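## Task

Open the drawer of the cooler COLD and lift out the rear cooling block, the one farther from the handle. Set it on deck slot D2 (the slot beyond D1, which is next to COLD) so that it lies flat within the slot's locators, with each of its 4 loose tubes still in the bore it began in. Then push the drawer fully closed; COLD's lamp stays lit while the drawer is open. At the end the front block must lie flat in its place with every tube in its bore, plate P1 must still be on D1 as it was, and COLD must be within a finger's width of its start, upright and barely rotated. Nothing may count as done if only the gripper holds it there, so release and pull the arm away.

## Robot and tools

Robot: one six-joint arm with a two-finger parallel gripper and one camera, cam_wrist (504x504 fisheye), on the hand. Joint order, used in every row and every per-joint list: waist, shoulder, elbow, forearm roll, wrist pitch, wrist roll. Stated ranges (rad): waist -3.491..3.491, shoulder -3.140..3.140, elbow -1.187..4.328, forearm roll -3.316..3.316, wrist pitch -3.140..3.140, wrist roll -3.927..3.927; the true stops may differ by up to 0.010 rad.

Frames: the scene frame has its origin on the table top under the arm base, +z up, +y to the left when facing along +x. The base may be slightly tilted. The state line reports end_effector_position (metres) and end_effector_quat_wxyz; the position is the spot between the closed finger pads and can be inaccurate, worse far from the base. The fingers extend along the gripper's +z and close along its y. Fingertips stick out about 33 mm past that point when shut and 9 mm when fully open, and they advance roughly 24 mm away from the arm while closing, so keep that clearance above surfaces.

Row format: 9 numbers, each in [-1, 1]: six joint values, then gripper position, gripper force_limit, gripper speed. The joint values are scaled offsets, not absolute angles: 1.0 equals 1.983 rad for waist and shoulder, 2.38 for elbow, 2.975 for the three wrist joints. Gripper position +1 is fully open (140 mm), about -0.8 is where pads touch, -1 closes until blocked. force_limit -1/0/+1 gives about 14/60/107 N on parts up to 40 mm wide. speed -1/0/+1 gives about 30/140/250 mm/s.

execute_actions(actions): a list of actions; each action is a table of 0 to 15 rows, one row per 1/30 s step, lasting 0.5 s total; if fewer than 15 rows, the last is repeated. Joint offsets in every row are measured from the angles at the start of that action (not from the previous row); for a call's first action, from the angles last reported in this scene. An action is rejected if it would push a joint more than 0.010 rad beyond its range; if the first action fails this, or anything is malformed, the entire call does nothing. Joints asked past their true stop are clipped there, sometimes reported as "joint sent to its limit". An empty list just returns state and images.

move(target, speed, blocking): target is one 9-number row; its joint offsets are from the Joint positions in the latest result that listed them. Every joint travels toward its goal in step, so the hand traces a curve. speed (0.01 to 2 rad/s, default 0.5) caps the joint with the longest travel; paths take 0.5 to 10 s and are cut off at 10 s. Gripper values apply at the start. The path ignores obstacles, and because the arm is stiff, aiming even slightly past a firm contact can trigger a fault. The "move:" line reports the ending (done, off_target, moving, held, fault), limits=held or limits=none, and the joint farthest from target. blocking=false returns after 0.5 s while motion continues; use wait or stop before sending anything else.

wait(seconds): 0 to 10, holds the last command, returns early when a running move finishes. stop(): brakes the current move (needs stopping distance; fingers keep moving). zoom_image(camera, region): camera "cam_wrist", region [x0, y0, x1, y1] in image pixels from the top-left, at most 504 by 504. finished_scene(scene): ends scene 1 or 2 permanently and reveals the next task; replying without any tool call ends all remaining scenes.

Result lines: Joint positions and Joint velocities (rad, rad/s, joint order above); Joint targets, the angles currently being driven toward, which may change on their own; "joint command not followed" means a clearance check altered targets (mounting blocks count as arm). Per-step limits: targets stay within 0.805 rad (waist, shoulder), 0.966 (elbow), 1.21 (wrist joints) of the measured angle, and are scaled back if they would put the hand over 70 mm from where it is, so big moves need several actions. Drive speed caps: 2.62, 3.14, 3.93 rad/s respectively, with 0.5 s to accelerate.

Gripping: send position -1 and confirm object_status = 2. Codes: 0 moving, 1 blocked while opening, 2 blocked while closing, 3 reached target or pads met (thin items may still be held). position_measured runs from 3 (open) to 230 (pads touching), not linear. To tighten a grip already at status 2, raise force_limit and switch position between -1 and -0.98.

Faults: reaching a joint load limit (139 N m for waist, shoulder, elbow; 34.8 for the wrist joints, held weight included) or 150 N external force halts the arm for 10 s and drops the rest of the call. MOTOR HOT warns of heating from holding loads; OVER-TEMPERATURE FAULT brakes the arm. Flange force gives the controller's estimate of external force, including held weight, noisy during acceleration.

Camera: K=[[383.904, 0, 254.269], [0, 382.369, 253.708], [0, 0, 1]], D=[0.2, 0, 0, 0], theta_max_deg=48.248; T_world_to_cam is derived from joint readings and may carry small errors.

Cautions: the arm keeps its last command while you compose a reply. Parts may occasionally be tugged or bumped. Do not drop, slam or knock anything off the table, avoid shoving COLD, approach contacts slowly, and leave nothing resting on the gripper at the end.

Each tool is called after "Emit:" by a JSON object that holds its "op" and its "data", one argument or row to a line.

## Session

Emit:
{"op": "execute_actions", "data": {
  "actions": []
}}

Scene clock: 0.00 s.
end_effector_position=(+0.8663, +0.2497, +0.2527) position_measured=3 object_status=3 end_effector_quat_wxyz=(-0.026, +0.729, -0.682, -0.044)
Joint names: [waist, shoulder, elbow, forearm roll, wrist pitch, wrist roll]
Joint positions: [ 0.158  0.354  1.042 -0.291 -1.571 -0.244]
Joint velocities: [-0.     0.001  0.001  0.     0.     0.   ]
Flange force (N, the push that the arm receives, along the gripper's own x y z axes): no reading
Joint targets: [0.158 0.354 1.042 -0.291 -1.571 -0.244]

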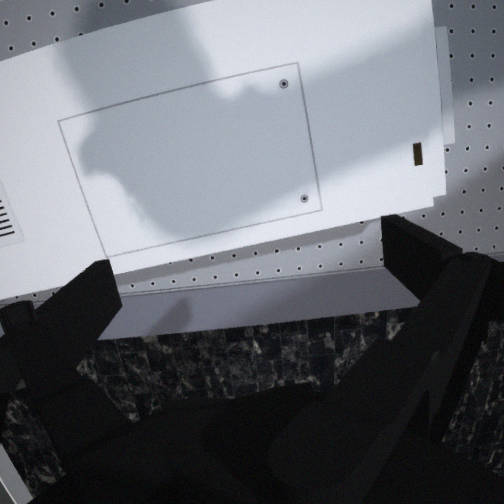

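Emit:
{"op": "move", "data": {
  "target": [-0.1,-0.2,-0.05,0,-0.12,0,1,0,0],
  "speed": 0.6
}}

Scene clock: 4.03 s.
end_effector_position=(+0.7301, +0.1572, +0.5141) position_measured=3 object_status=3 end_effector_quat_wxyz=(+0.031, +0.705, -0.709, +0.001)
Joint names: [waist, shoulder, elbow, forearm roll, wrist pitch, wrist roll]
Joint positions: [-0.04  -0.042  0.923 -0.291 -1.928 -0.244]
Joint velocities: [-0.001 -0.002  0.     0.    -0.001 -0.   ]
Flange force (N, the push that the arm receives, along the gripper's own x y z axes): [1.7 3.2 -1.9]
Joint targets: [-0.040 -0.042 0.923 -0.291 -1.928 -0.244]
move: done; limits=none; farthest joint: the shoulder, 0.001 radians from its target (0.397 radians at the start)
camera_calibration (this result's frames):
cam_wrist: T_world_to_cam=[[-0.987388, 0.153214, 0.0398807, 0.676653], [0.158241, 0.96299, 0.218199, -0.369247], [-0.00497359, 0.221757, -0.975089, 0.655016], [0, 0, 0, 1]] pos_world=[0.729807, 0.106654, 0.692282]

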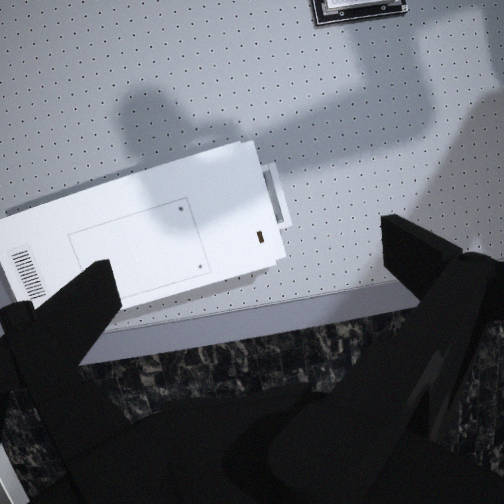

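Emit:
{"op": "zoom_image", "data": {
  "camera": "cam_wrist",
  "region": [210,125,350,275]
}}

Emit:
{"op": "move", "data": {
  "target": [-0.22,-0.05,-0.05,0,0,0,1,0,0],
  "speed": 0.6
}}

Region (210, 125, 350, 275) of cam_wrist's 504x504 image, scaled by 3.360, with more detail than that image has; it fills the left 470 columns of this view, and the rest is white.

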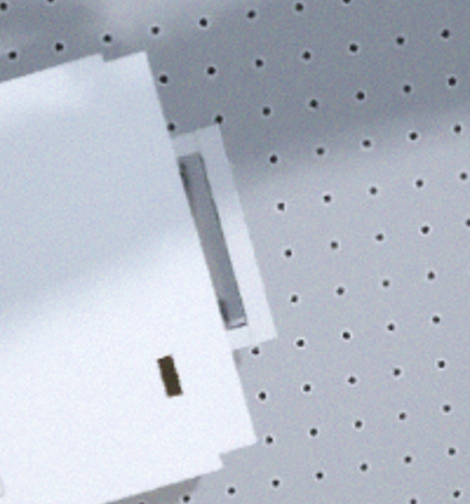

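Scene clock: 6.97 s.
end_effector_position=(+0.6732, -0.0023, +0.6079) position_measured=3 object_status=3 end_effector_quat_wxyz=(-0.071, -0.565, +0.813, -0.125)
Joint names: [waist, shoulder, elbow, forearm roll, wrist pitch, wrist roll]
Joint positions: [-0.476 -0.141  0.804 -0.291 -1.928 -0.244]
Joint velocities: [-0.001  0.001 -0.001 -0.     0.    -0.   ]
Flange force (N, the push that the arm receives, along the gripper's own x y z axes): [5.0 1.2 -3.5]
Joint targets: [-0.476 -0.141 0.804 -0.291 -1.928 -0.244]
move: done; limits=none; farthest joint: the waist, 0.000 radians from its target (0.436 radians at the start)
camera_calibration (this result's frames):
cam_wrist: T_world_to_cam=[[-0.873619, 0.461244, -0.155061, 0.683779], [0.462444, 0.886126, 0.0304408, -0.317936], [0.151444, -0.0451133, -0.987436, 0.68317], [0, 0, 0, 1]] pos_world=[0.640928, -0.00283781, 0.790292]

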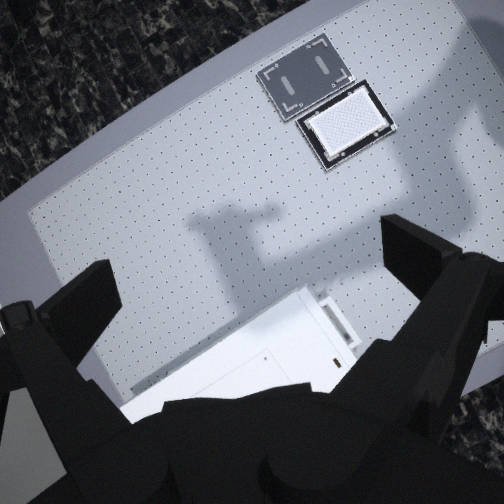

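Emit:
{"op": "move", "data": {
  "target": [0.3626,0.0127,-0.3553,0.0417,0.3262,-0.4988,1,-0.5,0],
  "speed": 0.8
}}

Scene clock: 14.63 s.
end_effector_position=(+0.6677, +0.1594, +0.1504) position_measured=3 object_status=3 end_effector_quat_wxyz=(-0.000, -0.061, +0.998, +0.001)
Joint names: [waist, shoulder, elbow, forearm roll, wrist pitch, wrist roll]
Joint positions: [ 0.243 -0.116 -0.042 -0.167 -0.958 -1.728]
Joint velocities: [ 0.001  0.001  0.    -0.     0.001 -0.001]
Flange force (N, the push that the arm receives, along the gripper's own x y z axes): [1.8 -1.2 -5.0]
Joint targets: [0.243 -0.116 -0.042 -0.167 -0.958 -1.728]
move: done; limits=none; farthest joint: the waist, 0.000 radians from its target (0.720 radians at the start)
camera_calibration (this result's frames):
cam_wrist: T_world_to_cam=[[0.0253595, 0.999658, 0.00644484, -0.176945], [0.963488, -0.0261599, 0.26647, -0.669374], [0.266547, -0.000548006, -0.963822, 0.152056], [0, 0, 0, 1]] pos_world=[0.608891, 0.159457, 0.326064]

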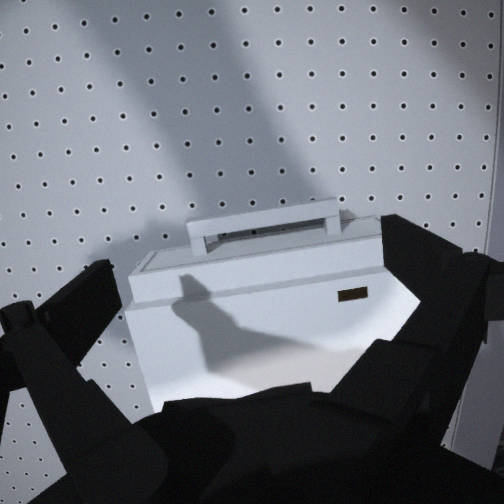

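Emit:
{"op": "move", "data": {
  "target": [0.0105,0.0347,-0.0094,0.0017,0.0314,0,1,-0.5,0],
  "speed": 0.2
}}

Scene clock: 17.13 s.
end_effector_position=(+0.6668, +0.1613, +0.1028) position_measured=3 object_status=3 end_effector_quat_wxyz=(-0.000, -0.065, +0.998, +0.001)
Joint names: [waist, shoulder, elbow, forearm roll, wrist pitch, wrist roll]
Joint positions: [ 0.264 -0.047 -0.064 -0.162 -0.865 -1.728]
Joint velocities: [-0.     0.001  0.     0.     0.001 -0.   ]
Flange force (N, the push that the arm receives, along the gripper's own x y z axes): [0.0 -2.1 -4.3]
Joint targets: [0.264 -0.047 -0.064 -0.162 -0.864 -1.728]
move: done; limits=none; farthest joint: the waist, 0.000 radians from its target (0.021 radians at the start)
camera_calibration (this result's frames):
cam_wrist: T_world_to_cam=[[0.0182116, 0.999814, 0.00638599, -0.173686], [0.963619, -0.0192551, 0.266587, -0.656911], [0.26666, 0.00129867, -0.96379, 0.10601], [0, 0, 0, 1]] pos_world=[0.607906, 0.160867, 0.278405]

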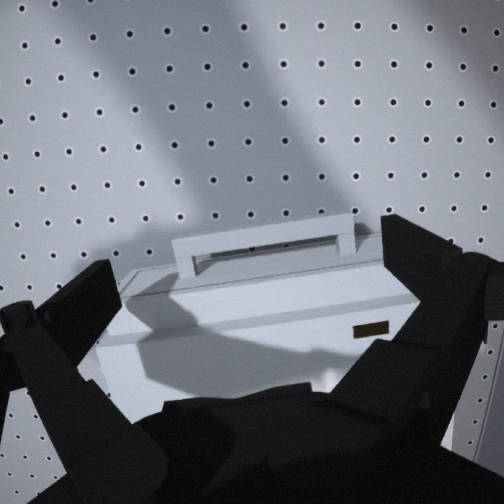

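Emit:
{"op": "move", "data": {
  "target": [0.0067,-0.0082,-0.0113,0.0037,0.0042,-0.0052,1,-0.5,0],
  "speed": 0.2
}}

Emit:
{"op": "move", "data": {
  "target": [0.0128,0.0423,-0.0115,0.0021,0.0384,0,1,-0.5,0],
  "speed": 0.1
}}

Scene clock: 22.33 s.
end_effector_position=(+0.6591, +0.1633, +0.1028) position_measured=3 object_status=3 end_effector_quat_wxyz=(-0.000, -0.065, +0.998, +0.000)
Joint names: [waist, shoulder, elbow, forearm roll, wrist pitch, wrist roll]
Joint positions: [ 0.277 -0.064 -0.091 -0.151 -0.852 -1.743]
Joint velocities: [ 0.    -0.001 -0.002  0.     0.    -0.001]
Flange force (N, the push that the arm receives, along the gripper's own x y z axes): [0.4 -1.8 -4.8]
Joint targets: [0.277 -0.064 -0.091 -0.151 -0.852 -1.743]
move: done; limits=none; farthest joint: the waist, 0.001 radians from its target (0.014 radians at the start)
camera_calibration (this result's frames):
cam_wrist: T_world_to_cam=[[0.0176176, 0.99983, 0.00535508, -0.175062], [0.963567, -0.0184077, 0.266832, -0.649591], [0.266885, 0.000459061, -0.963728, 0.108091], [0, 0, 0, 1]] pos_world=[0.600161, 0.163025, 0.278439]

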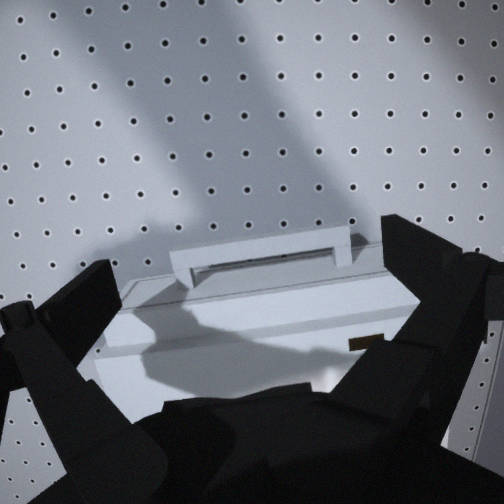

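Scene clock: 23.83 s.
end_effector_position=(+0.6525, +0.1655, +0.0466) position_measured=3 object_status=3 end_effector_quat_wxyz=(-0.000, -0.071, +0.997, +0.000)
Joint names: [waist, shoulder, elbow, forearm roll, wrist pitch, wrist roll]
Joint positions: [ 0.302  0.02  -0.118 -0.145 -0.738 -1.743]
Joint velocities: [ 0.     0.    -0.001 -0.001  0.001  0.   ]
Flange force (N, the push that the arm receives, along the gripper's own x y z axes): [3.2 0.5 -5.0]
Joint targets: [0.302 0.020 -0.119 -0.145 -0.738 -1.743]
move: done; limits=none; farthest joint: the waist, 0.000 radians from its target (0.026 radians at the start)
camera_calibration (this result's frames):
cam_wrist: T_world_to_cam=[[0.00563752, 0.999968, 0.00559012, -0.169052], [0.963598, -0.00692656, 0.267265, -0.630155], [0.267295, 0.00387992, -0.963607, 0.0547933], [0, 0, 0, 1]] pos_world=[0.593524, 0.164469, 0.222162]

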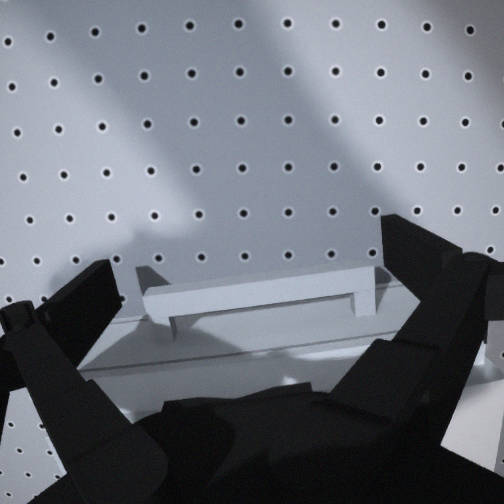

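Emit:
{"op": "move", "data": {
  "target": [0.002,-0.0006,-0.001,0.0018,0.0006,-0.0024,0.62,-0.6,-0.5],
  "speed": 0.1
}}

Scene clock: 24.87 s.
end_effector_position=(+0.6521, +0.1666, +0.0465) position_measured=50 object_status=3 end_effector_quat_wxyz=(+0.000, -0.071, +0.997, -0.000)
Joint names: [waist, shoulder, elbow, forearm roll, wrist pitch, wrist roll]
Joint positions: [ 0.306  0.019 -0.121 -0.14  -0.736 -1.75 ]
Joint velocities: [ 0.001 -0.    -0.002 -0.001  0.    -0.001]
Flange force (N, the push that the arm receives, along the gripper's own x y z axes): [3.4 16.2 -12.6]
Joint targets: [0.306 0.019 -0.121 -0.140 -0.736 -1.750]
move: done; limits=none; farthest joint: the waist, 0.000 radians from its target (0.004 radians at the start)
camera_calibration (this result's frames):
cam_wrist: T_world_to_cam=[[0.00590351, 0.999973, 0.00445296, -0.170284], [0.963481, -0.00688011, 0.267688, -0.629729], [0.267711, 0.00271004, -0.963495, 0.0547806], [0, 0, 0, 1]] pos_world=[0.593072, 0.165798, 0.22211]

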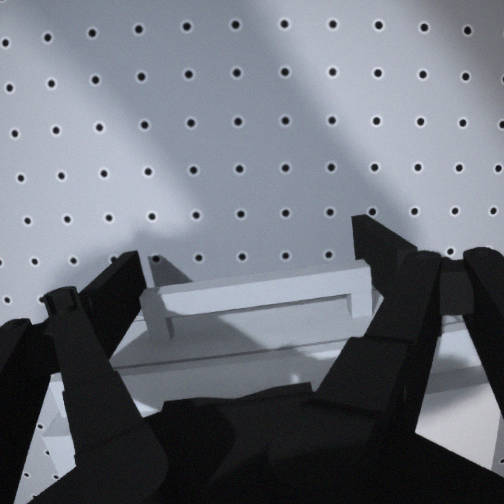

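Emit:
{"op": "move", "data": {
  "target": [0.0026,-0.0008,-0.0013,0.0023,0.0008,-0.003,0.62,-0.6,-0.5],
  "speed": 0.1
}}

Emit:
{"op": "move", "data": {
  "target": [0,0,0,0,0,0,-1,-0.3,-0.8]
}}

Scene clock: 26.20 s.
end_effector_position=(+0.6516, +0.1681, +0.0465) position_measured=50 object_status=3 end_effector_quat_wxyz=(+0.000, -0.071, +0.997, -0.001)
Joint names: [waist, shoulder, elbow, forearm roll, wrist pitch, wrist roll]
Joint positions: [ 0.311  0.018 -0.124 -0.133 -0.734 -1.759]
Joint velocities: [ 0.001 -0.    -0.001 -0.001  0.    -0.001]
Flange force (N, the push that the arm receives, along the gripper's own x y z axes): [-2.2 -2.9 -4.3]
Joint targets: [0.311 0.017 -0.124 -0.133 -0.734 -1.759]
move: done; limits=none; farthest joint: the waist, 0.000 radians from its target (0.005 radians at the start)
camera_calibration (this result's frames):
cam_wrist: T_world_to_cam=[[0.00595577, 0.999977, 0.00312127, -0.171751], [0.96331, -0.00657487, 0.268312, -0.629216], [0.268326, 0.00140875, -0.963327, 0.0546936], [0, 0, 0, 1]] pos_world=[0.592477, 0.167533, 0.22205]

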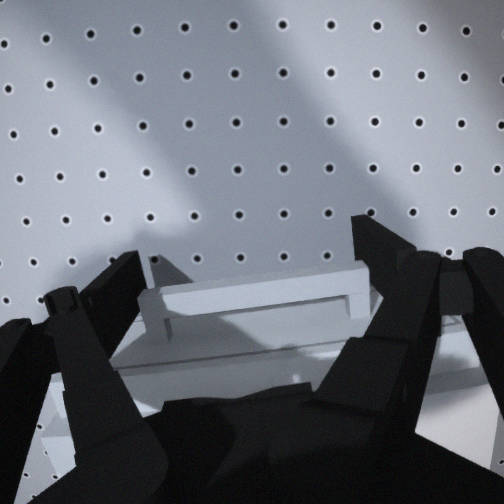

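Scene clock: 26.70 s.
end_effector_position=(+0.6518, +0.1682, +0.0467) position_measured=62 object_status=2 end_effector_quat_wxyz=(+0.001, -0.071, +0.997, -0.001)
Joint names: [waist, shoulder, elbow, forearm roll, wrist pitch, wrist roll]
Joint positions: [ 0.311  0.017 -0.124 -0.133 -0.734 -1.759]
Joint velocities: [ 0.     0.002  0.001 -0.001 -0.    -0.   ]
Flange force (N, the push that the arm receives, along the gripper's own x y z axes): [8.2 35.7 -32.8]
Joint targets: [0.311 0.018 -0.124 -0.133 -0.734 -1.759]
move: done; limits=none; farthest joint: the shoulder, 0.001 radians from its target (0.000 radians at the start)
camera_calibration (this result's frames):
cam_wrist: T_world_to_cam=[[0.00592241, 0.999977, 0.00327879, -0.17182], [0.963215, -0.00658556, 0.268653, -0.629338], [0.268668, 0.0015671, -0.963232, 0.0545842], [0, 0, 0, 1]] pos_world=[0.59254, 0.167586, 0.222214]

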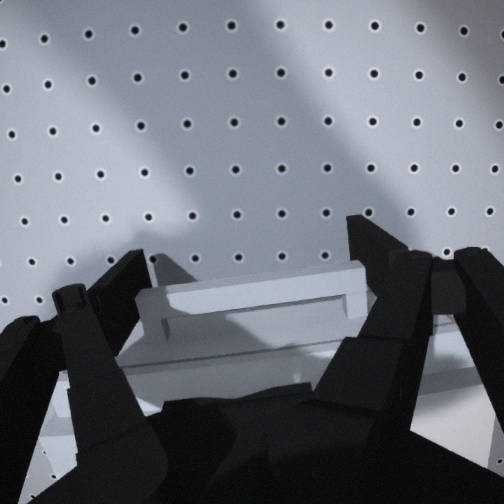

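Emit:
{"op": "move", "data": {
  "target": [0.0031,-0.0024,-0.0014,0.003,-0.0003,-0.0042,-1,-0.3,-0.8],
  "speed": 0.03
}}

Scene clock: 27.87 s.
end_effector_position=(+0.6511, +0.1700, +0.0483) position_measured=62 object_status=2 end_effector_quat_wxyz=(+0.001, -0.070, +0.998, -0.002)
Joint names: [waist, shoulder, elbow, forearm roll, wrist pitch, wrist roll]
Joint positions: [ 0.317  0.013 -0.127 -0.124 -0.735 -1.772]
Joint velocities: [ 0.    -0.001 -0.     0.002  0.002 -0.001]
Flange force (N, the push that the arm receives, along the gripper's own x y z axes): [-2.0 -2.1 26.3]
Joint targets: [0.317 0.012 -0.127 -0.124 -0.735 -1.772]
move: done; limits=none; farthest joint: the waist, 0.000 radians from its target (0.006 radians at the start)
camera_calibration (this result's frames):
cam_wrist: T_world_to_cam=[[0.00701732, 0.999975, 0.00128468, -0.174291], [0.963163, -0.00710435, 0.268823, -0.629018], [0.268825, -0.000649062, -0.963189, 0.056599], [0, 0, 0, 1]] pos_world=[0.591855, 0.169854, 0.223834]

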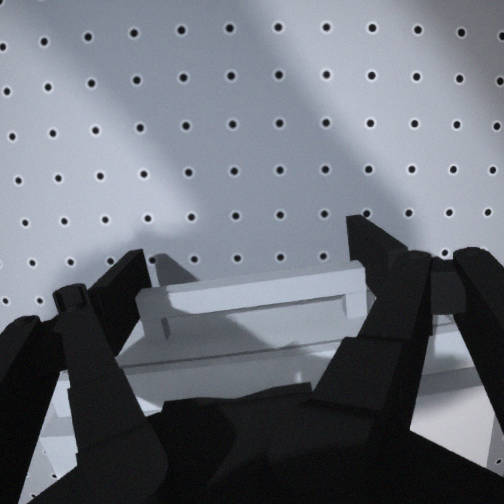

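Emit:
{"op": "move", "data": {
  "target": [0.0081,-0.0168,-0.0274,0.0038,0.0113,-0.0062,-1,-0.3,-0.8],
  "speed": 0.04
}}

Scene clock: 32.03 s.
end_effector_position=(+0.6317, +0.1681, +0.0476) position_measured=62 object_status=2 end_effector_quat_wxyz=(+0.001, -0.070, +0.998, -0.002)
Joint names: [waist, shoulder, elbow, forearm roll, wrist pitch, wrist roll]
Joint positions: [ 0.333 -0.021 -0.192 -0.113 -0.701 -1.79 ]
Joint velocities: [ 0.001 -0.001 -0.004 -0.     0.001  0.   ]
Flange force (N, the push that the arm receives, along the gripper's own x y z axes): [4.0 -6.1 18.0]
Joint targets: [0.333 -0.021 -0.193 -0.113 -0.701 -1.790]
move: done; limits=none; farthest joint: the wrist roll, 0.001 radians from its target (0.019 radians at the start)
camera_calibration (this result's frames):
cam_wrist: T_world_to_cam=[[0.00716862, 0.999973, 0.00128052, -0.172307], [0.96313, -0.00724889, 0.268939, -0.610079], [0.268941, -0.000694616, -0.963156, 0.0610339], [0, 0, 0, 1]] pos_world=[0.572406, 0.167922, 0.22308]

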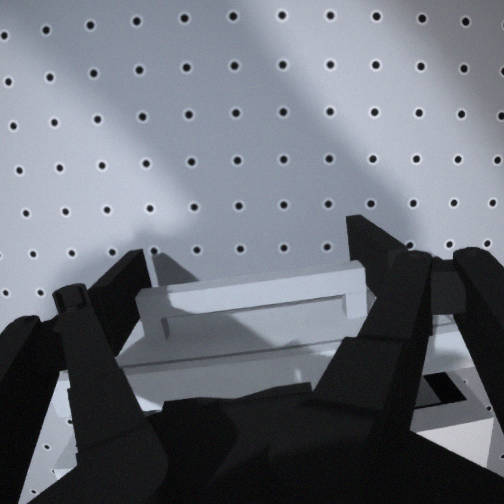

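Emit:
{"op": "move", "data": {
  "target": [0.0113,-0.0258,-0.041,0.0057,0.0165,-0.0093,-1,-0.3,-0.8],
  "speed": 0.06
}}

Scene clock: 36.33 s.
end_effector_position=(+0.6023, +0.1634, +0.0473) position_measured=62 object_status=2 end_effector_quat_wxyz=(+0.001, -0.070, +0.998, -0.002)
Joint names: [waist, shoulder, elbow, forearm roll, wrist pitch, wrist roll]
Joint positions: [ 0.356 -0.072 -0.29  -0.096 -0.652 -1.818]
Joint velocities: [ 0.     0.     0.001 -0.     0.001 -0.   ]
Flange force (N, the push that the arm receives, along the gripper's own x y z axes): [-3.3 19.7 3.4]
Joint targets: [0.356 -0.072 -0.290 -0.096 -0.652 -1.818]
move: done; limits=none; farthest joint: the waist, 0.000 radians from its target (0.022 radians at the start)
camera_calibration (this result's frames):
cam_wrist: T_world_to_cam=[[0.00755338, 0.99997, 0.0014974, -0.167677], [0.962955, -0.00767742, 0.269554, -0.581619], [0.269557, -0.000594112, -0.962984, 0.0682661], [0, 0, 0, 1]] pos_world=[0.542938, 0.163247, 0.222768]

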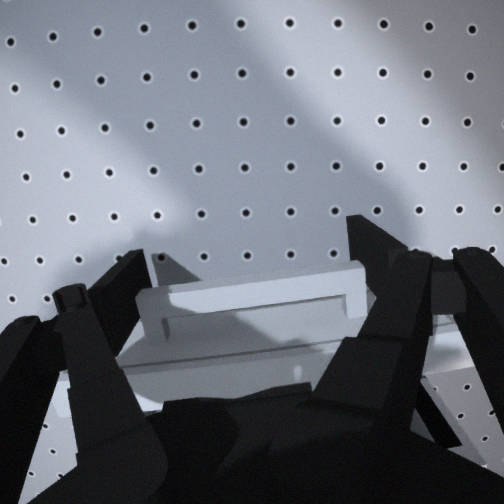

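Emit:
{"op": "move", "data": {
  "target": [0.0277,-0.0462,-0.0726,0.0177,0.0285,-0.0273,-1,-0.3,-0.8],
  "speed": 0.08
}}

Scene clock: 40.40 s.
end_effector_position=(+0.5496, +0.1580, +0.0471) position_measured=62 object_status=2 end_effector_quat_wxyz=(+0.001, -0.070, +0.998, -0.001)
Joint names: [waist, shoulder, elbow, forearm roll, wrist pitch, wrist roll]
Joint positions: [ 0.411 -0.164 -0.463 -0.043 -0.567 -1.899]
Joint velocities: [ 0.    -0.001 -0.001  0.001  0.001  0.   ]
Flange force (N, the push that the arm receives, along the gripper's own x y z axes): [-3.7 -3.2 -3.9]
Joint targets: [0.411 -0.164 -0.463 -0.043 -0.567 -1.899]
move: done; limits=none; farthest joint: the waist, 0.000 radians from its target (0.055 radians at the start)
camera_calibration (this result's frames):
cam_wrist: T_world_to_cam=[[0.00699996, 0.999973, 0.00215724, -0.161644], [0.963004, -0.00732232, 0.269389, -0.530875], [0.269397, 0.000191722, -0.963029, 0.082304], [0, 0, 0, 1]] pos_world=[0.490194, 0.157737, 0.222622]

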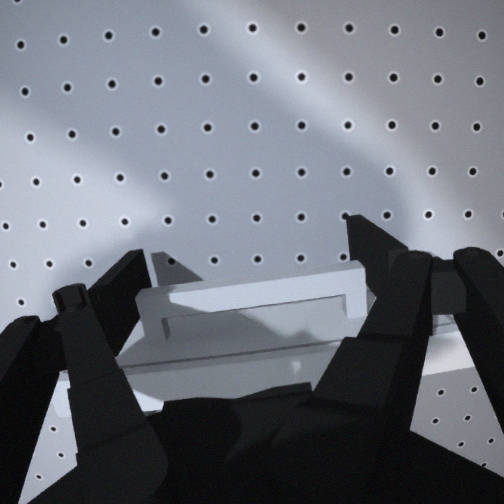

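Emit:
{"op": "move", "data": {
  "target": [0.0318,-0.0445,-0.0702,0.0267,0.0267,-0.039,-1,-0.3,-0.8],
  "speed": 0.08
}}

Scene clock: 43.87 s.
end_effector_position=(+0.4997, +0.1526, +0.0471) position_measured=62 object_status=2 end_effector_quat_wxyz=(+0.001, -0.071, +0.998, -0.001)
Joint names: [waist, shoulder, elbow, forearm roll, wrist pitch, wrist roll]
Joint positions: [ 0.474 -0.252 -0.63   0.036 -0.488 -2.015]
Joint velocities: [ 0.    -0.001 -0.003  0.002  0.001 -0.002]
Flange force (N, the push that the arm receives, along the gripper's own x y z axes): no reading
Joint targets: [0.474 -0.252 -0.630 0.036 -0.488 -2.015]
move: done; limits=none; farthest joint: the shoulder, 0.001 radians from its target (0.089 radians at the start)
camera_calibration (this result's frames):
cam_wrist: T_world_to_cam=[[0.00653403, 0.999974, 0.00292977, -0.15564], [0.963022, -0.00708167, 0.269329, -0.482972], [0.269343, 0.00106163, -0.963044, 0.0956058], [0, 0, 0, 1]] pos_world=[0.440379, 0.152114, 0.222607]

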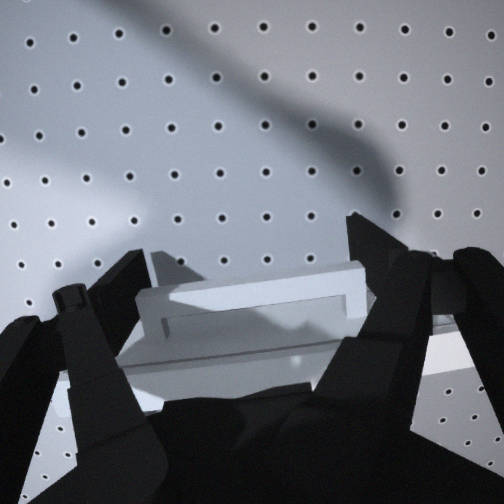

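Emit:
{"op": "move", "data": {
  "target": [0,0,0,0,0,0,1,-0.3,0]
}}

Emit:
{"op": "move", "data": {
  "target": [0,-0.13,0,0,-0.087,0,1,-0.3,0],
  "speed": 0.3
}}

Emit:
{"op": "move", "data": {
  "target": [-0.1165,0.123,0.247,-0.0682,-0.1217,0.0965,1,-0.3,0],
  "speed": 0.6
}}

Scene clock: 45.33 s.
end_effector_position=(+0.4997, +0.1526, +0.0471) position_measured=3 object_status=3 end_effector_quat_wxyz=(+0.001, -0.071, +0.998, -0.001)
Joint names: [waist, shoulder, elbow, forearm roll, wrist pitch, wrist roll]
Joint positions: [ 0.474 -0.252 -0.63   0.036 -0.488 -2.015]
Joint velocities: [ 0.  0. -0. -0.  0. -0.]
Flange force (N, the push that the arm receives, along the gripper's own x y z axes): no reading
Joint targets: [0.474 -0.252 -0.630 0.036 -0.488 -2.015]
move: done; limits=none; farthest joint: the waist, 0.000 radians from its target (0.000 radians at the start)
camera_calibration (this result's frames):
cam_wrist: T_world_to_cam=[[0.00656526, 0.999974, 0.00292814, -0.155651], [0.963015, -0.00711134, 0.269355, -0.482971], [0.269368, 0.00105146, -0.963037, 0.0956091], [0, 0, 0, 1]] pos_world=[0.440376, 0.152111, 0.222621]

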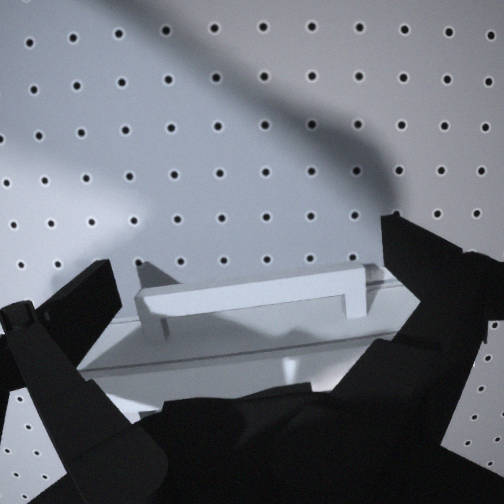

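Scene clock: 46.63 s.
end_effector_position=(+0.4927, +0.1433, +0.1456) position_measured=3 object_status=3 end_effector_quat_wxyz=(+0.002, -0.068, +0.998, -0.005)
Joint names: [waist, shoulder, elbow, forearm roll, wrist pitch, wrist roll]
Joint positions: [ 0.474 -0.509 -0.63   0.036 -0.747 -2.015]
Joint velocities: [-0.    -0.002 -0.002  0.    -0.001 -0.   ]
Flange force (N, the push that the arm receives, along the gripper's own x y z axes): no reading
Joint targets: [0.474 -0.510 -0.630 0.036 -0.747 -2.015]
move: done; limits=none; farthest joint: the waist, 0.000 radians from its target (0.000 radians at the start)
camera_calibration (this result's frames):
cam_wrist: T_world_to_cam=[[0.0120001, 0.99992, -0.00405879, -0.148314], [0.962091, -0.0104399, 0.27253, -0.502353], [0.272465, -0.0071753, -0.962139, 0.191885], [0, 0, 0, 1]] pos_world=[0.432807, 0.144435, 0.320924]

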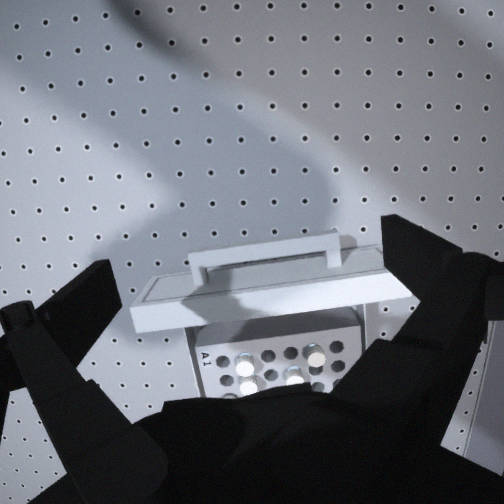

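Scene clock: 48.13 s.
end_effector_position=(+0.6450, +0.1671, +0.2326) position_measured=3 object_status=3 end_effector_quat_wxyz=(-0.003, -0.072, +0.997, +0.006)
Joint names: [waist, shoulder, elbow, forearm roll, wrist pitch, wrist roll]
Joint positions: [ 0.243 -0.266 -0.042 -0.166 -1.109 -1.728]
Joint velocities: [-0.     0.001 -0.001 -0.    -0.001  0.001]
Flange force (N, the push that the arm receives, along the gripper's own x y z axes): [3.6 0.2 -3.3]
Joint targets: [0.243 -0.266 -0.042 -0.166 -1.109 -1.728]
move: done; limits=none; farthest joint: the shoulder, 0.001 radians from its target (0.244 radians at the start)
camera_calibration (this result's frames):
cam_wrist: T_world_to_cam=[[0.00386587, 0.999847, 0.0170461, -0.173177], [0.965546, -0.00816769, 0.260104, -0.67204], [0.260204, 0.0154533, -0.96543, 0.239104], [0, 0, 0, 1]] pos_world=[0.587339, 0.163966, 0.40859]

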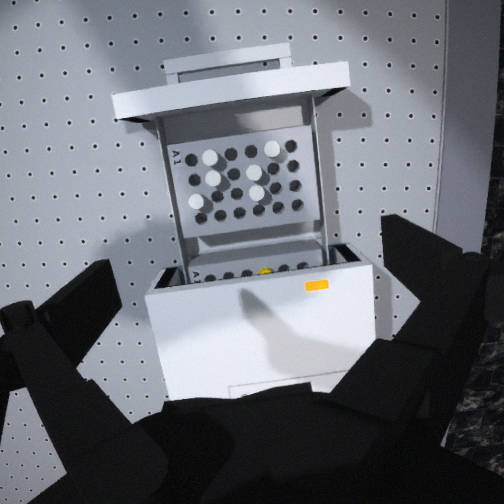

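Emit:
{"op": "move", "data": {
  "target": [0.0706,-0.0434,-0.1437,0.0343,0.0918,-0.0444,1,-0.3,0],
  "speed": 0.5
}}

Emit:
{"op": "move", "data": {
  "target": [0,0.053,0,0,0.0353,0,1,-0.3,0],
  "speed": 0.15
}}

Scene clock: 71.37 s.
end_effector_position=(+0.5634, +0.1625, +0.1536) position_measured=3 object_status=3 end_effector_quat_wxyz=(-0.000, -0.076, +0.997, +0.002)
Joint names: [waist, shoulder, elbow, forearm roll, wrist pitch, wrist roll]
Joint positions: [ 0.383 -0.352 -0.384 -0.064 -0.836 -1.86 ]
Joint velocities: [ 0.    -0.     0.     0.     0.001 -0.   ]
Flange force (N, the push that the arm receives, along the gripper's own x y z axes): [-1.0 -1.9 -5.5]
Joint targets: [0.383 -0.352 -0.384 -0.064 -0.836 -1.860]
move: done; limits=none; farthest joint: the waist, 0.000 radians from its target (0.140 radians at the start)
camera_calibration (this result's frames):
cam_wrist: T_world_to_cam=[[-0.00363037, 0.999962, 0.00790321, -0.161368], [0.963855, 0.00139358, 0.266425, -0.574304], [0.266404, 0.00858477, -0.963823, 0.18156], [0, 0, 0, 1]] pos_world=[0.504591, 0.160604, 0.329276]

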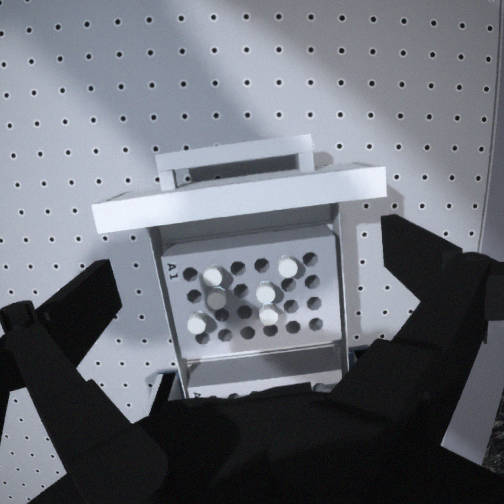

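Scene clock: 72.43 s.
end_effector_position=(+0.5713, +0.1623, +0.1055) position_measured=3 object_status=3 end_effector_quat_wxyz=(+0.000, -0.073, +0.997, -0.001)
Joint names: [waist, shoulder, elbow, forearm roll, wrist pitch, wrist roll]
Joint positions: [ 0.383 -0.247 -0.384 -0.064 -0.731 -1.86 ]
Joint velocities: [-0.     0.002  0.    -0.     0.001 -0.   ]
Flange force (N, the push that the arm receives, along the gripper's own x y z axes): [-0.1 -2.4 -4.8]
Joint targets: [0.383 -0.247 -0.384 -0.064 -0.731 -1.860]
move: done; limits=none; farthest joint: the waist, 0.000 radians from its target (0.000 radians at the start)
camera_calibration (this result's frames):
cam_wrist: T_world_to_cam=[[0.00108564, 0.999993, 0.00358061, -0.162999], [0.963281, -0.00200714, 0.268487, -0.568433], [0.268493, 0.00315765, -0.963277, 0.132739], [0, 0, 0, 1]] pos_world=[0.512099, 0.161437, 0.281065]

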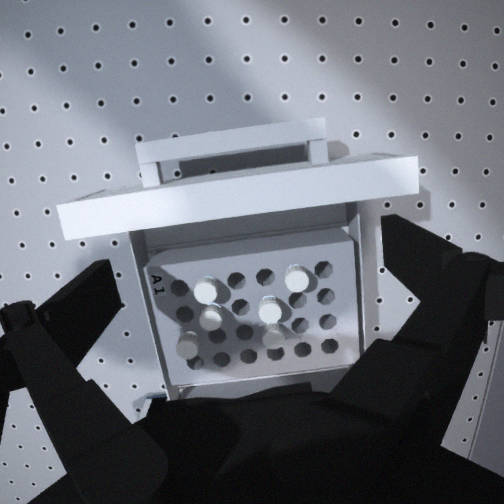

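Emit:
{"op": "move", "data": {
  "target": [0,0.0227,0,0,0.0151,0,1,-0.3,0],
  "speed": 0.1
}}

Emit:
{"op": "move", "data": {
  "target": [0.0363,-0.0532,-0.0725,0.0272,0.0224,-0.0412,1,-0.3,0],
  "speed": 0.08
}}

Scene clock: 74.27 s.
end_effector_position=(+0.5733, +0.1615, +0.0848) position_measured=3 object_status=3 end_effector_quat_wxyz=(+0.001, -0.072, +0.997, -0.002)
Joint names: [waist, shoulder, elbow, forearm roll, wrist pitch, wrist roll]
Joint positions: [ 0.383 -0.202 -0.384 -0.064 -0.686 -1.86 ]
Joint velocities: [-0.     0.002 -0.002 -0.001  0.001  0.   ]
Flange force (N, the push that the arm receives, along the gripper's own x y z axes): [1.6 -2.6 -3.1]
Joint targets: [0.383 -0.202 -0.384 -0.064 -0.686 -1.860]
move: done; limits=none; farthest joint: the waist, 0.000 radians from its target (0.000 radians at the start)
camera_calibration (this result's frames):
cam_wrist: T_world_to_cam=[[0.0029752, 0.999994, 0.00162047, -0.162992], [0.963006, -0.0033018, 0.269461, -0.56457], [0.269465, 0.000758819, -0.96301, 0.112025], [0, 0, 0, 1]] pos_world=[0.513982, 0.161042, 0.260275]

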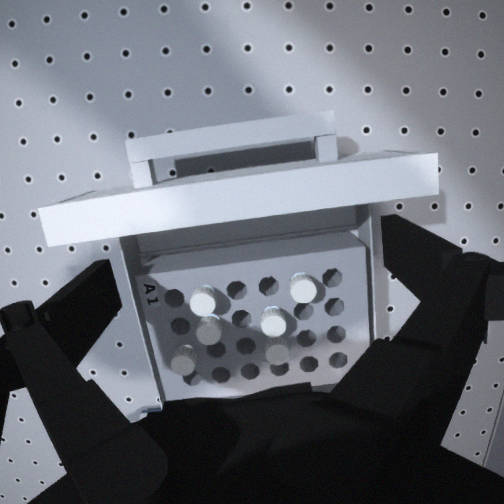

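Scene clock: 76.77 s.
end_effector_position=(+0.5218, +0.1569, +0.0861) position_measured=3 object_status=3 end_effector_quat_wxyz=(+0.001, -0.070, +0.998, -0.004)
Joint names: [waist, shoulder, elbow, forearm roll, wrist pitch, wrist roll]
Joint positions: [ 0.455 -0.307 -0.556  0.017 -0.619 -1.982]
Joint velocities: [ 0.001 -0.001 -0.     0.001  0.    -0.001]
Flange force (N, the push that the arm receives, along the gripper's own x y z axes): [3.7 -1.7 -5.6]
Joint targets: [0.455 -0.307 -0.556 0.017 -0.619 -1.982]
move: done; limits=none; farthest joint: the waist, 0.000 radians from its target (0.072 radians at the start)
camera_calibration (this result's frames):
cam_wrist: T_world_to_cam=[[0.00734872, 0.999969, -0.0027435, -0.16011], [0.962996, -0.00633777, 0.269442, -0.514805], [0.269416, -0.00462203, -0.963013, 0.128088], [0, 0, 0, 1]] pos_world=[0.462423, 0.157435, 0.261621]

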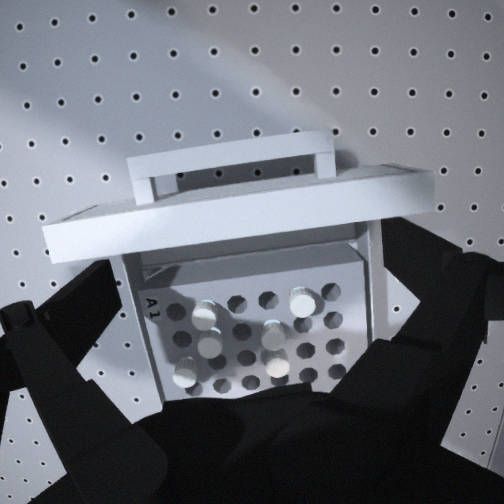

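Emit:
{"op": "move", "data": {
  "target": [0.0363,-0.0532,-0.0725,0.0272,0.0224,-0.0412,1,-0.3,0],
  "speed": 0.07
}}

Scene clock: 80.23 s.
end_effector_position=(+0.4700, +0.1500, +0.0847) position_measured=3 object_status=3 end_effector_quat_wxyz=(+0.001, -0.071, +0.997, -0.001)
Joint names: [waist, shoulder, elbow, forearm roll, wrist pitch, wrist roll]
Joint positions: [ 0.527 -0.413 -0.729  0.097 -0.553 -2.105]
Joint velocities: [ 0.001 -0.001 -0.004 -0.     0.    -0.001]
Flange force (N, the push that the arm receives, along the gripper's own x y z axes): no reading
Joint targets: [0.527 -0.413 -0.729 0.097 -0.553 -2.105]
move: done; limits=none; farthest joint: the forearm roll, 0.001 radians from its target (0.081 radians at the start)
camera_calibration (this result's frames):
cam_wrist: T_world_to_cam=[[0.00552321, 0.999979, 0.0033207, -0.152499], [0.962986, -0.00621376, 0.269479, -0.464641], [0.269494, 0.0017094, -0.963001, 0.139592], [0, 0, 0, 1]] pos_world=[0.410666, 0.14937, 0.260145]

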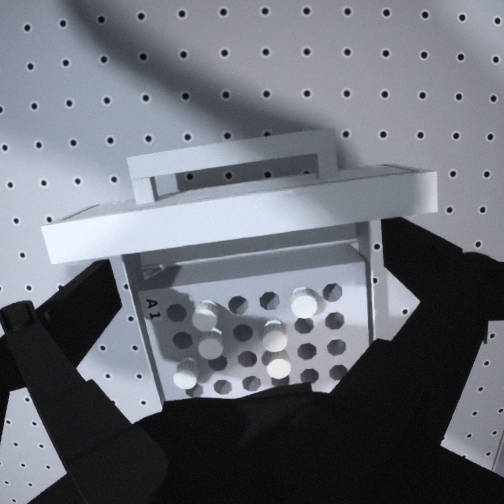

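Emit:
{"op": "move", "data": {
  "target": [-0.007,-0.05,0.015,-0.005,-0.045,0.008,1,-0.3,0],
  "speed": 0.2
}}

Emit:
{"op": "move", "data": {
  "target": [-0.136,0.124,0.2735,-0.0835,-0.142,0.1187,1,-0.3,0],
  "speed": 0.6
}}

Scene clock: 81.87 s.
end_effector_position=(+0.4783, +0.1446, +0.1291) position_measured=3 object_status=3 end_effector_quat_wxyz=(+0.003, -0.068, +0.998, -0.005)
Joint names: [waist, shoulder, elbow, forearm roll, wrist pitch, wrist roll]
Joint positions: [ 0.513 -0.512 -0.693  0.083 -0.686 -2.081]
Joint velocities: [-0.001 -0.001 -0.001 -0.001 -0.001 -0.   ]
Flange force (N, the push that the arm receives, along the gripper's own x y z axes): no reading
Joint targets: [0.513 -0.512 -0.693 0.083 -0.686 -2.081]
move: done; limits=none; farthest joint: the waist, 0.000 radians from its target (0.013 radians at the start)
camera_calibration (this result's frames):
cam_wrist: T_world_to_cam=[[0.0114118, 0.999922, -0.00509983, -0.149034], [0.9614, -0.00956961, 0.27499, -0.484072], [0.274919, -0.00804109, -0.961434, 0.178791], [0, 0, 0, 1]] pos_world=[0.417935, 0.145828, 0.30425]

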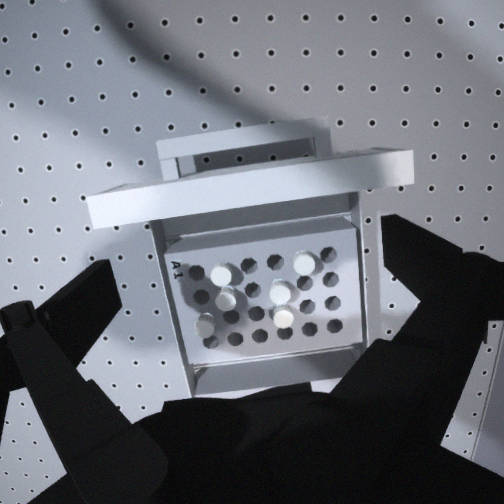

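Scene clock: 83.50 s.
end_effector_position=(+0.6449, +0.1670, +0.2326) position_measured=3 object_status=3 end_effector_quat_wxyz=(-0.003, -0.072, +0.997, +0.006)
Joint names: [waist, shoulder, elbow, forearm roll, wrist pitch, wrist roll]
Joint positions: [ 0.243 -0.266 -0.042 -0.166 -1.109 -1.728]
Joint velocities: [-0.     0.     0.002  0.    -0.001  0.   ]
Flange force (N, the push that the arm receives, along the gripper's own x y z axes): [4.3 -0.1 -4.9]
Joint targets: [0.243 -0.266 -0.042 -0.166 -1.109 -1.728]
move: done; limits=none; farthest joint: the waist, 0.000 radians from its target (0.269 radians at the start)
camera_calibration (this result's frames):
cam_wrist: T_world_to_cam=[[0.00357319, 0.999855, 0.0166489, -0.172834], [0.965588, -0.0077794, 0.25996, -0.671989], [0.260052, 0.015147, -0.965476, 0.239337], [0, 0, 0, 1]] pos_world=[0.587242, 0.163956, 0.408642]

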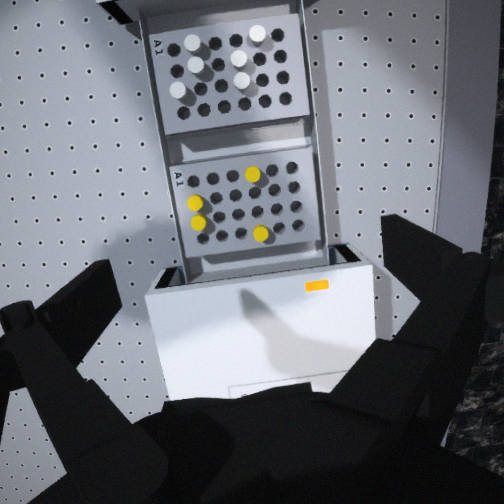

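Emit:
{"op": "zoom_image", "data": {
  "camera": "cam_wrist",
  "region": [140,110,380,310]
}}

Region (140, 110, 380, 310) of cam_wrist's 504x504 image, scaled by 2.100, with more detail than that image has.

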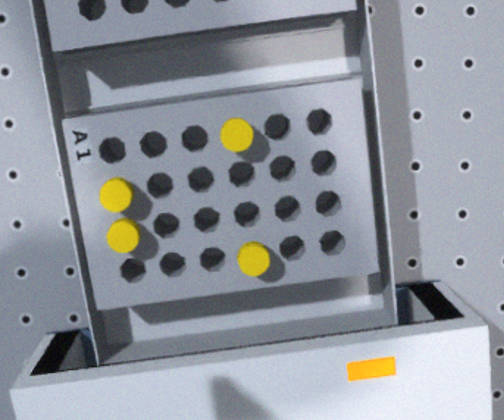

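Emit:
{"op": "move", "data": {
  "target": [0.136,-0.124,-0.2735,0.0835,0.142,-0.1187,1,-0.3,0],
  "speed": 0.6
}}

Emit:
{"op": "move", "data": {
  "target": [0.003,0.056,-0.007,0.002,0.0425,-0.0035,1,-0.3,0],
  "speed": 0.15
}}

Emit:
{"op": "move", "data": {
  "target": [0.0145,-0.021,-0.029,0.012,0.008,-0.0175,1,-0.3,0],
  "speed": 0.04
}}

Emit:
{"op": "move", "data": {
  "target": [-0.007,-0.05,0.015,-0.005,-0.045,0.008,1,-0.3,0],
  "speed": 0.2
}}

Emit:
{"op": "move", "data": {
  "target": [-0.1465,0.139,0.2945,-0.0925,-0.1475,0.1317,1,-0.3,0],
  "speed": 0.6
}}

Scene clock: 87.07 s.
end_effector_position=(+0.4783, +0.1446, +0.1291) position_measured=3 object_status=3 end_effector_quat_wxyz=(+0.003, -0.068, +0.998, -0.005)
Joint names: [waist, shoulder, elbow, forearm roll, wrist pitch, wrist roll]
Joint positions: [ 0.513 -0.512 -0.693  0.083 -0.686 -2.081]
Joint velocities: [ 0.001 -0.001 -0.     0.     0.001 -0.   ]
Flange force (N, the push that the arm receives, along the gripper's own x y z axes): no reading
Joint targets: [0.513 -0.512 -0.693 0.083 -0.686 -2.081]
move: done; limits=none; farthest joint: the waist, 0.000 radians from its target (0.270 radians at the start)
camera_calibration (this result's frames):
cam_wrist: T_world_to_cam=[[0.0114109, 0.999922, -0.0050995, -0.149034], [0.961399, -0.00956885, 0.274991, -0.484074], [0.274921, -0.00804055, -0.961433, 0.17879], [0, 0, 0, 1]] pos_world=[0.417936, 0.145828, 0.304251]

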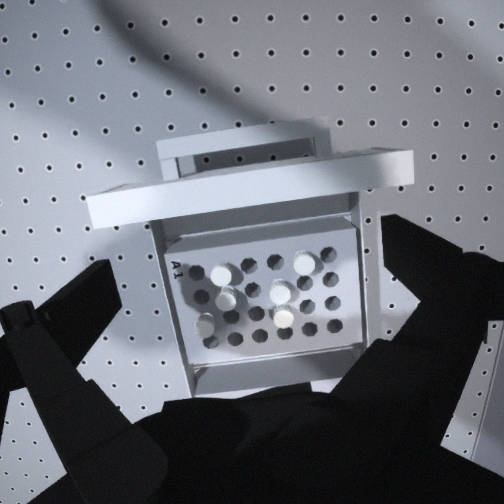

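Scene clock: 88.30 s.
end_effector_position=(+0.4757, +0.1508, +0.0849) position_measured=3 object_status=3 end_effector_quat_wxyz=(+0.001, -0.071, +0.997, -0.001)
Joint names: [waist, shoulder, elbow, forearm roll, wrist pitch, wrist roll]
Joint positions: [ 0.519 -0.401 -0.71   0.088 -0.56  -2.091]
Joint velocities: [ 0.     0.002 -0.     0.001  0.001 -0.001]
Flange force (N, the push that the arm receives, along the gripper's own x y z axes): no reading
Joint targets: [0.519 -0.401 -0.710 0.088 -0.560 -2.091]
move: done; limits=none; farthest joint: the waist, 0.000 radians from its target (0.006 radians at the start)
camera_calibration (this result's frames):
cam_wrist: T_world_to_cam=[[0.00610821, 0.999979, 0.00194069, -0.15349], [0.963041, -0.00640518, 0.26928, -0.470105], [0.269287, 0.000224142, -0.96306, 0.138623], [0, 0, 0, 1]] pos_world=[0.416338, 0.150444, 0.26039]

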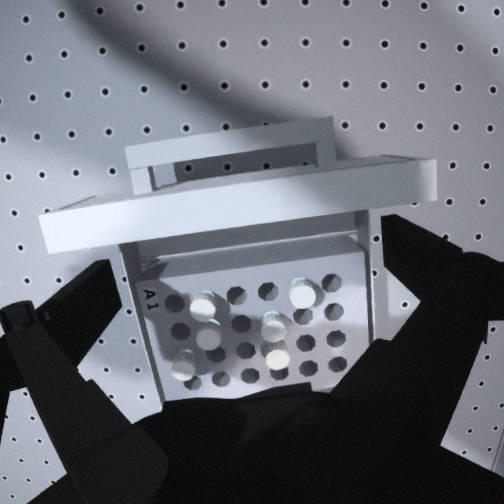

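Scene clock: 90.33 s.
end_effector_position=(+0.4546, +0.1466, +0.0836) position_measured=3 object_status=3 end_effector_quat_wxyz=(-0.000, -0.072, +0.997, -0.001)
Joint names: [waist, shoulder, elbow, forearm roll, wrist pitch, wrist roll]
Joint positions: [ 0.547 -0.442 -0.779  0.124 -0.536 -2.143]
Joint velocities: [ 0.     0.    -0.     0.001  0.    -0.001]
Flange force (N, the push that the arm receives, along the gripper's own x y z axes): no reading
Joint targets: [0.547 -0.442 -0.779 0.124 -0.536 -2.144]
move: done; limits=none; farthest joint: the waist, 0.000 radians from its target (0.029 radians at the start)
camera_calibration (this result's frames):
cam_wrist: T_world_to_cam=[[0.00430242, 0.999985, 0.00331681, -0.148458], [0.963564, -0.00503275, 0.267432, -0.449806], [0.267445, 0.00204535, -0.963571, 0.143665], [0, 0, 0, 1]] pos_world=[0.395633, 0.145898, 0.259216]

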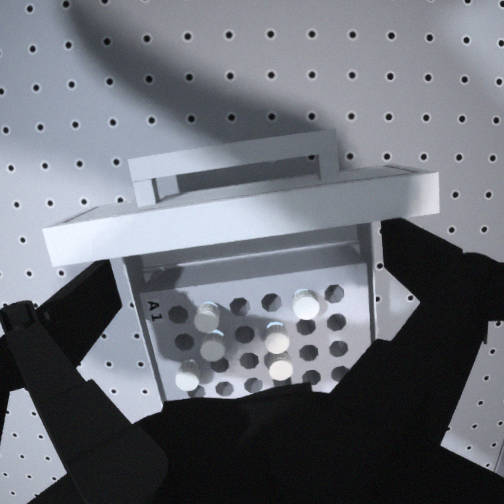

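Scene clock: 91.43 s.
end_effector_position=(+0.4639, +0.1401, +0.1263) position_measured=3 object_status=3 end_effector_quat_wxyz=(+0.003, -0.068, +0.998, -0.006)
Joint names: [waist, shoulder, elbow, forearm roll, wrist pitch, wrist roll]
Joint positions: [ 0.533 -0.541 -0.743  0.109 -0.67  -2.12 ]
Joint velocities: [-0.    -0.002  0.001 -0.    -0.001  0.   ]
Flange force (N, the push that the arm receives, along the gripper's own x y z axes): no reading
Joint targets: [0.533 -0.542 -0.743 0.109 -0.670 -2.120]
move: done; limits=none; farthest joint: the waist, 0.000 radians from its target (0.014 radians at the start)
camera_calibration (this result's frames):
cam_wrist: T_world_to_cam=[[0.0122059, 0.999895, -0.00776227, -0.144407], [0.96147, -0.009604, 0.274742, -0.469489], [0.274639, -0.0108167, -0.961487, 0.180541], [0, 0, 0, 1]] pos_world=[0.403578, 0.141836, 0.301455]

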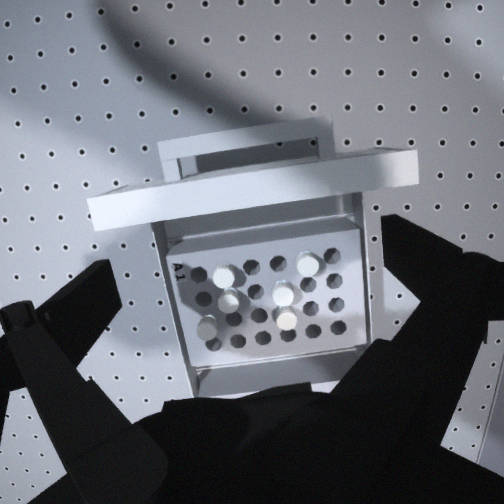

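Scene clock: 93.13 s.
end_effector_position=(+0.6449, +0.1670, +0.2326) position_measured=3 object_status=3 end_effector_quat_wxyz=(-0.003, -0.072, +0.997, +0.006)
Joint names: [waist, shoulder, elbow, forearm roll, wrist pitch, wrist roll]
Joint positions: [ 0.243 -0.266 -0.042 -0.166 -1.109 -1.728]
Joint velocities: [-0.     0.001  0.    -0.001 -0.001  0.001]
Flange force (N, the push that the arm receives, along the gripper's own x y z axes): [1.4 -1.9 -4.2]
Joint targets: [0.243 -0.266 -0.042 -0.166 -1.109 -1.728]
move: done; limits=none; farthest joint: the waist, 0.001 radians from its target (0.291 radians at the start)
camera_calibration (this result's frames):
cam_wrist: T_world_to_cam=[[0.00355496, 0.999855, 0.0166696, -0.172837], [0.965604, -0.00776625, 0.259901, -0.671984], [0.259992, 0.0151723, -0.965491, 0.239404], [0, 0, 0, 1]] pos_world=[0.587242, 0.16396, 0.408672]

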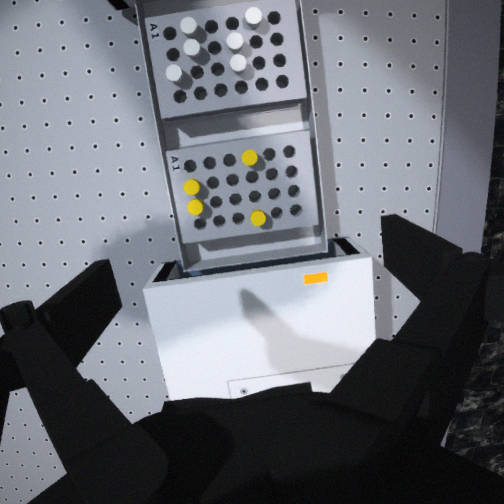

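Emit:
{"op": "zoom_image", "data": {
  "camera": "cam_wrist",
  "region": [150,95,340,285]
}}

Region (150, 95, 340, 285) of cam_wrist's 504x504 image, scaled by 2.653, with more detail than that image has.

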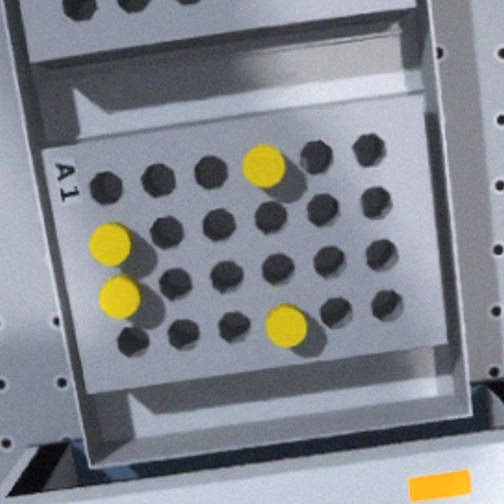

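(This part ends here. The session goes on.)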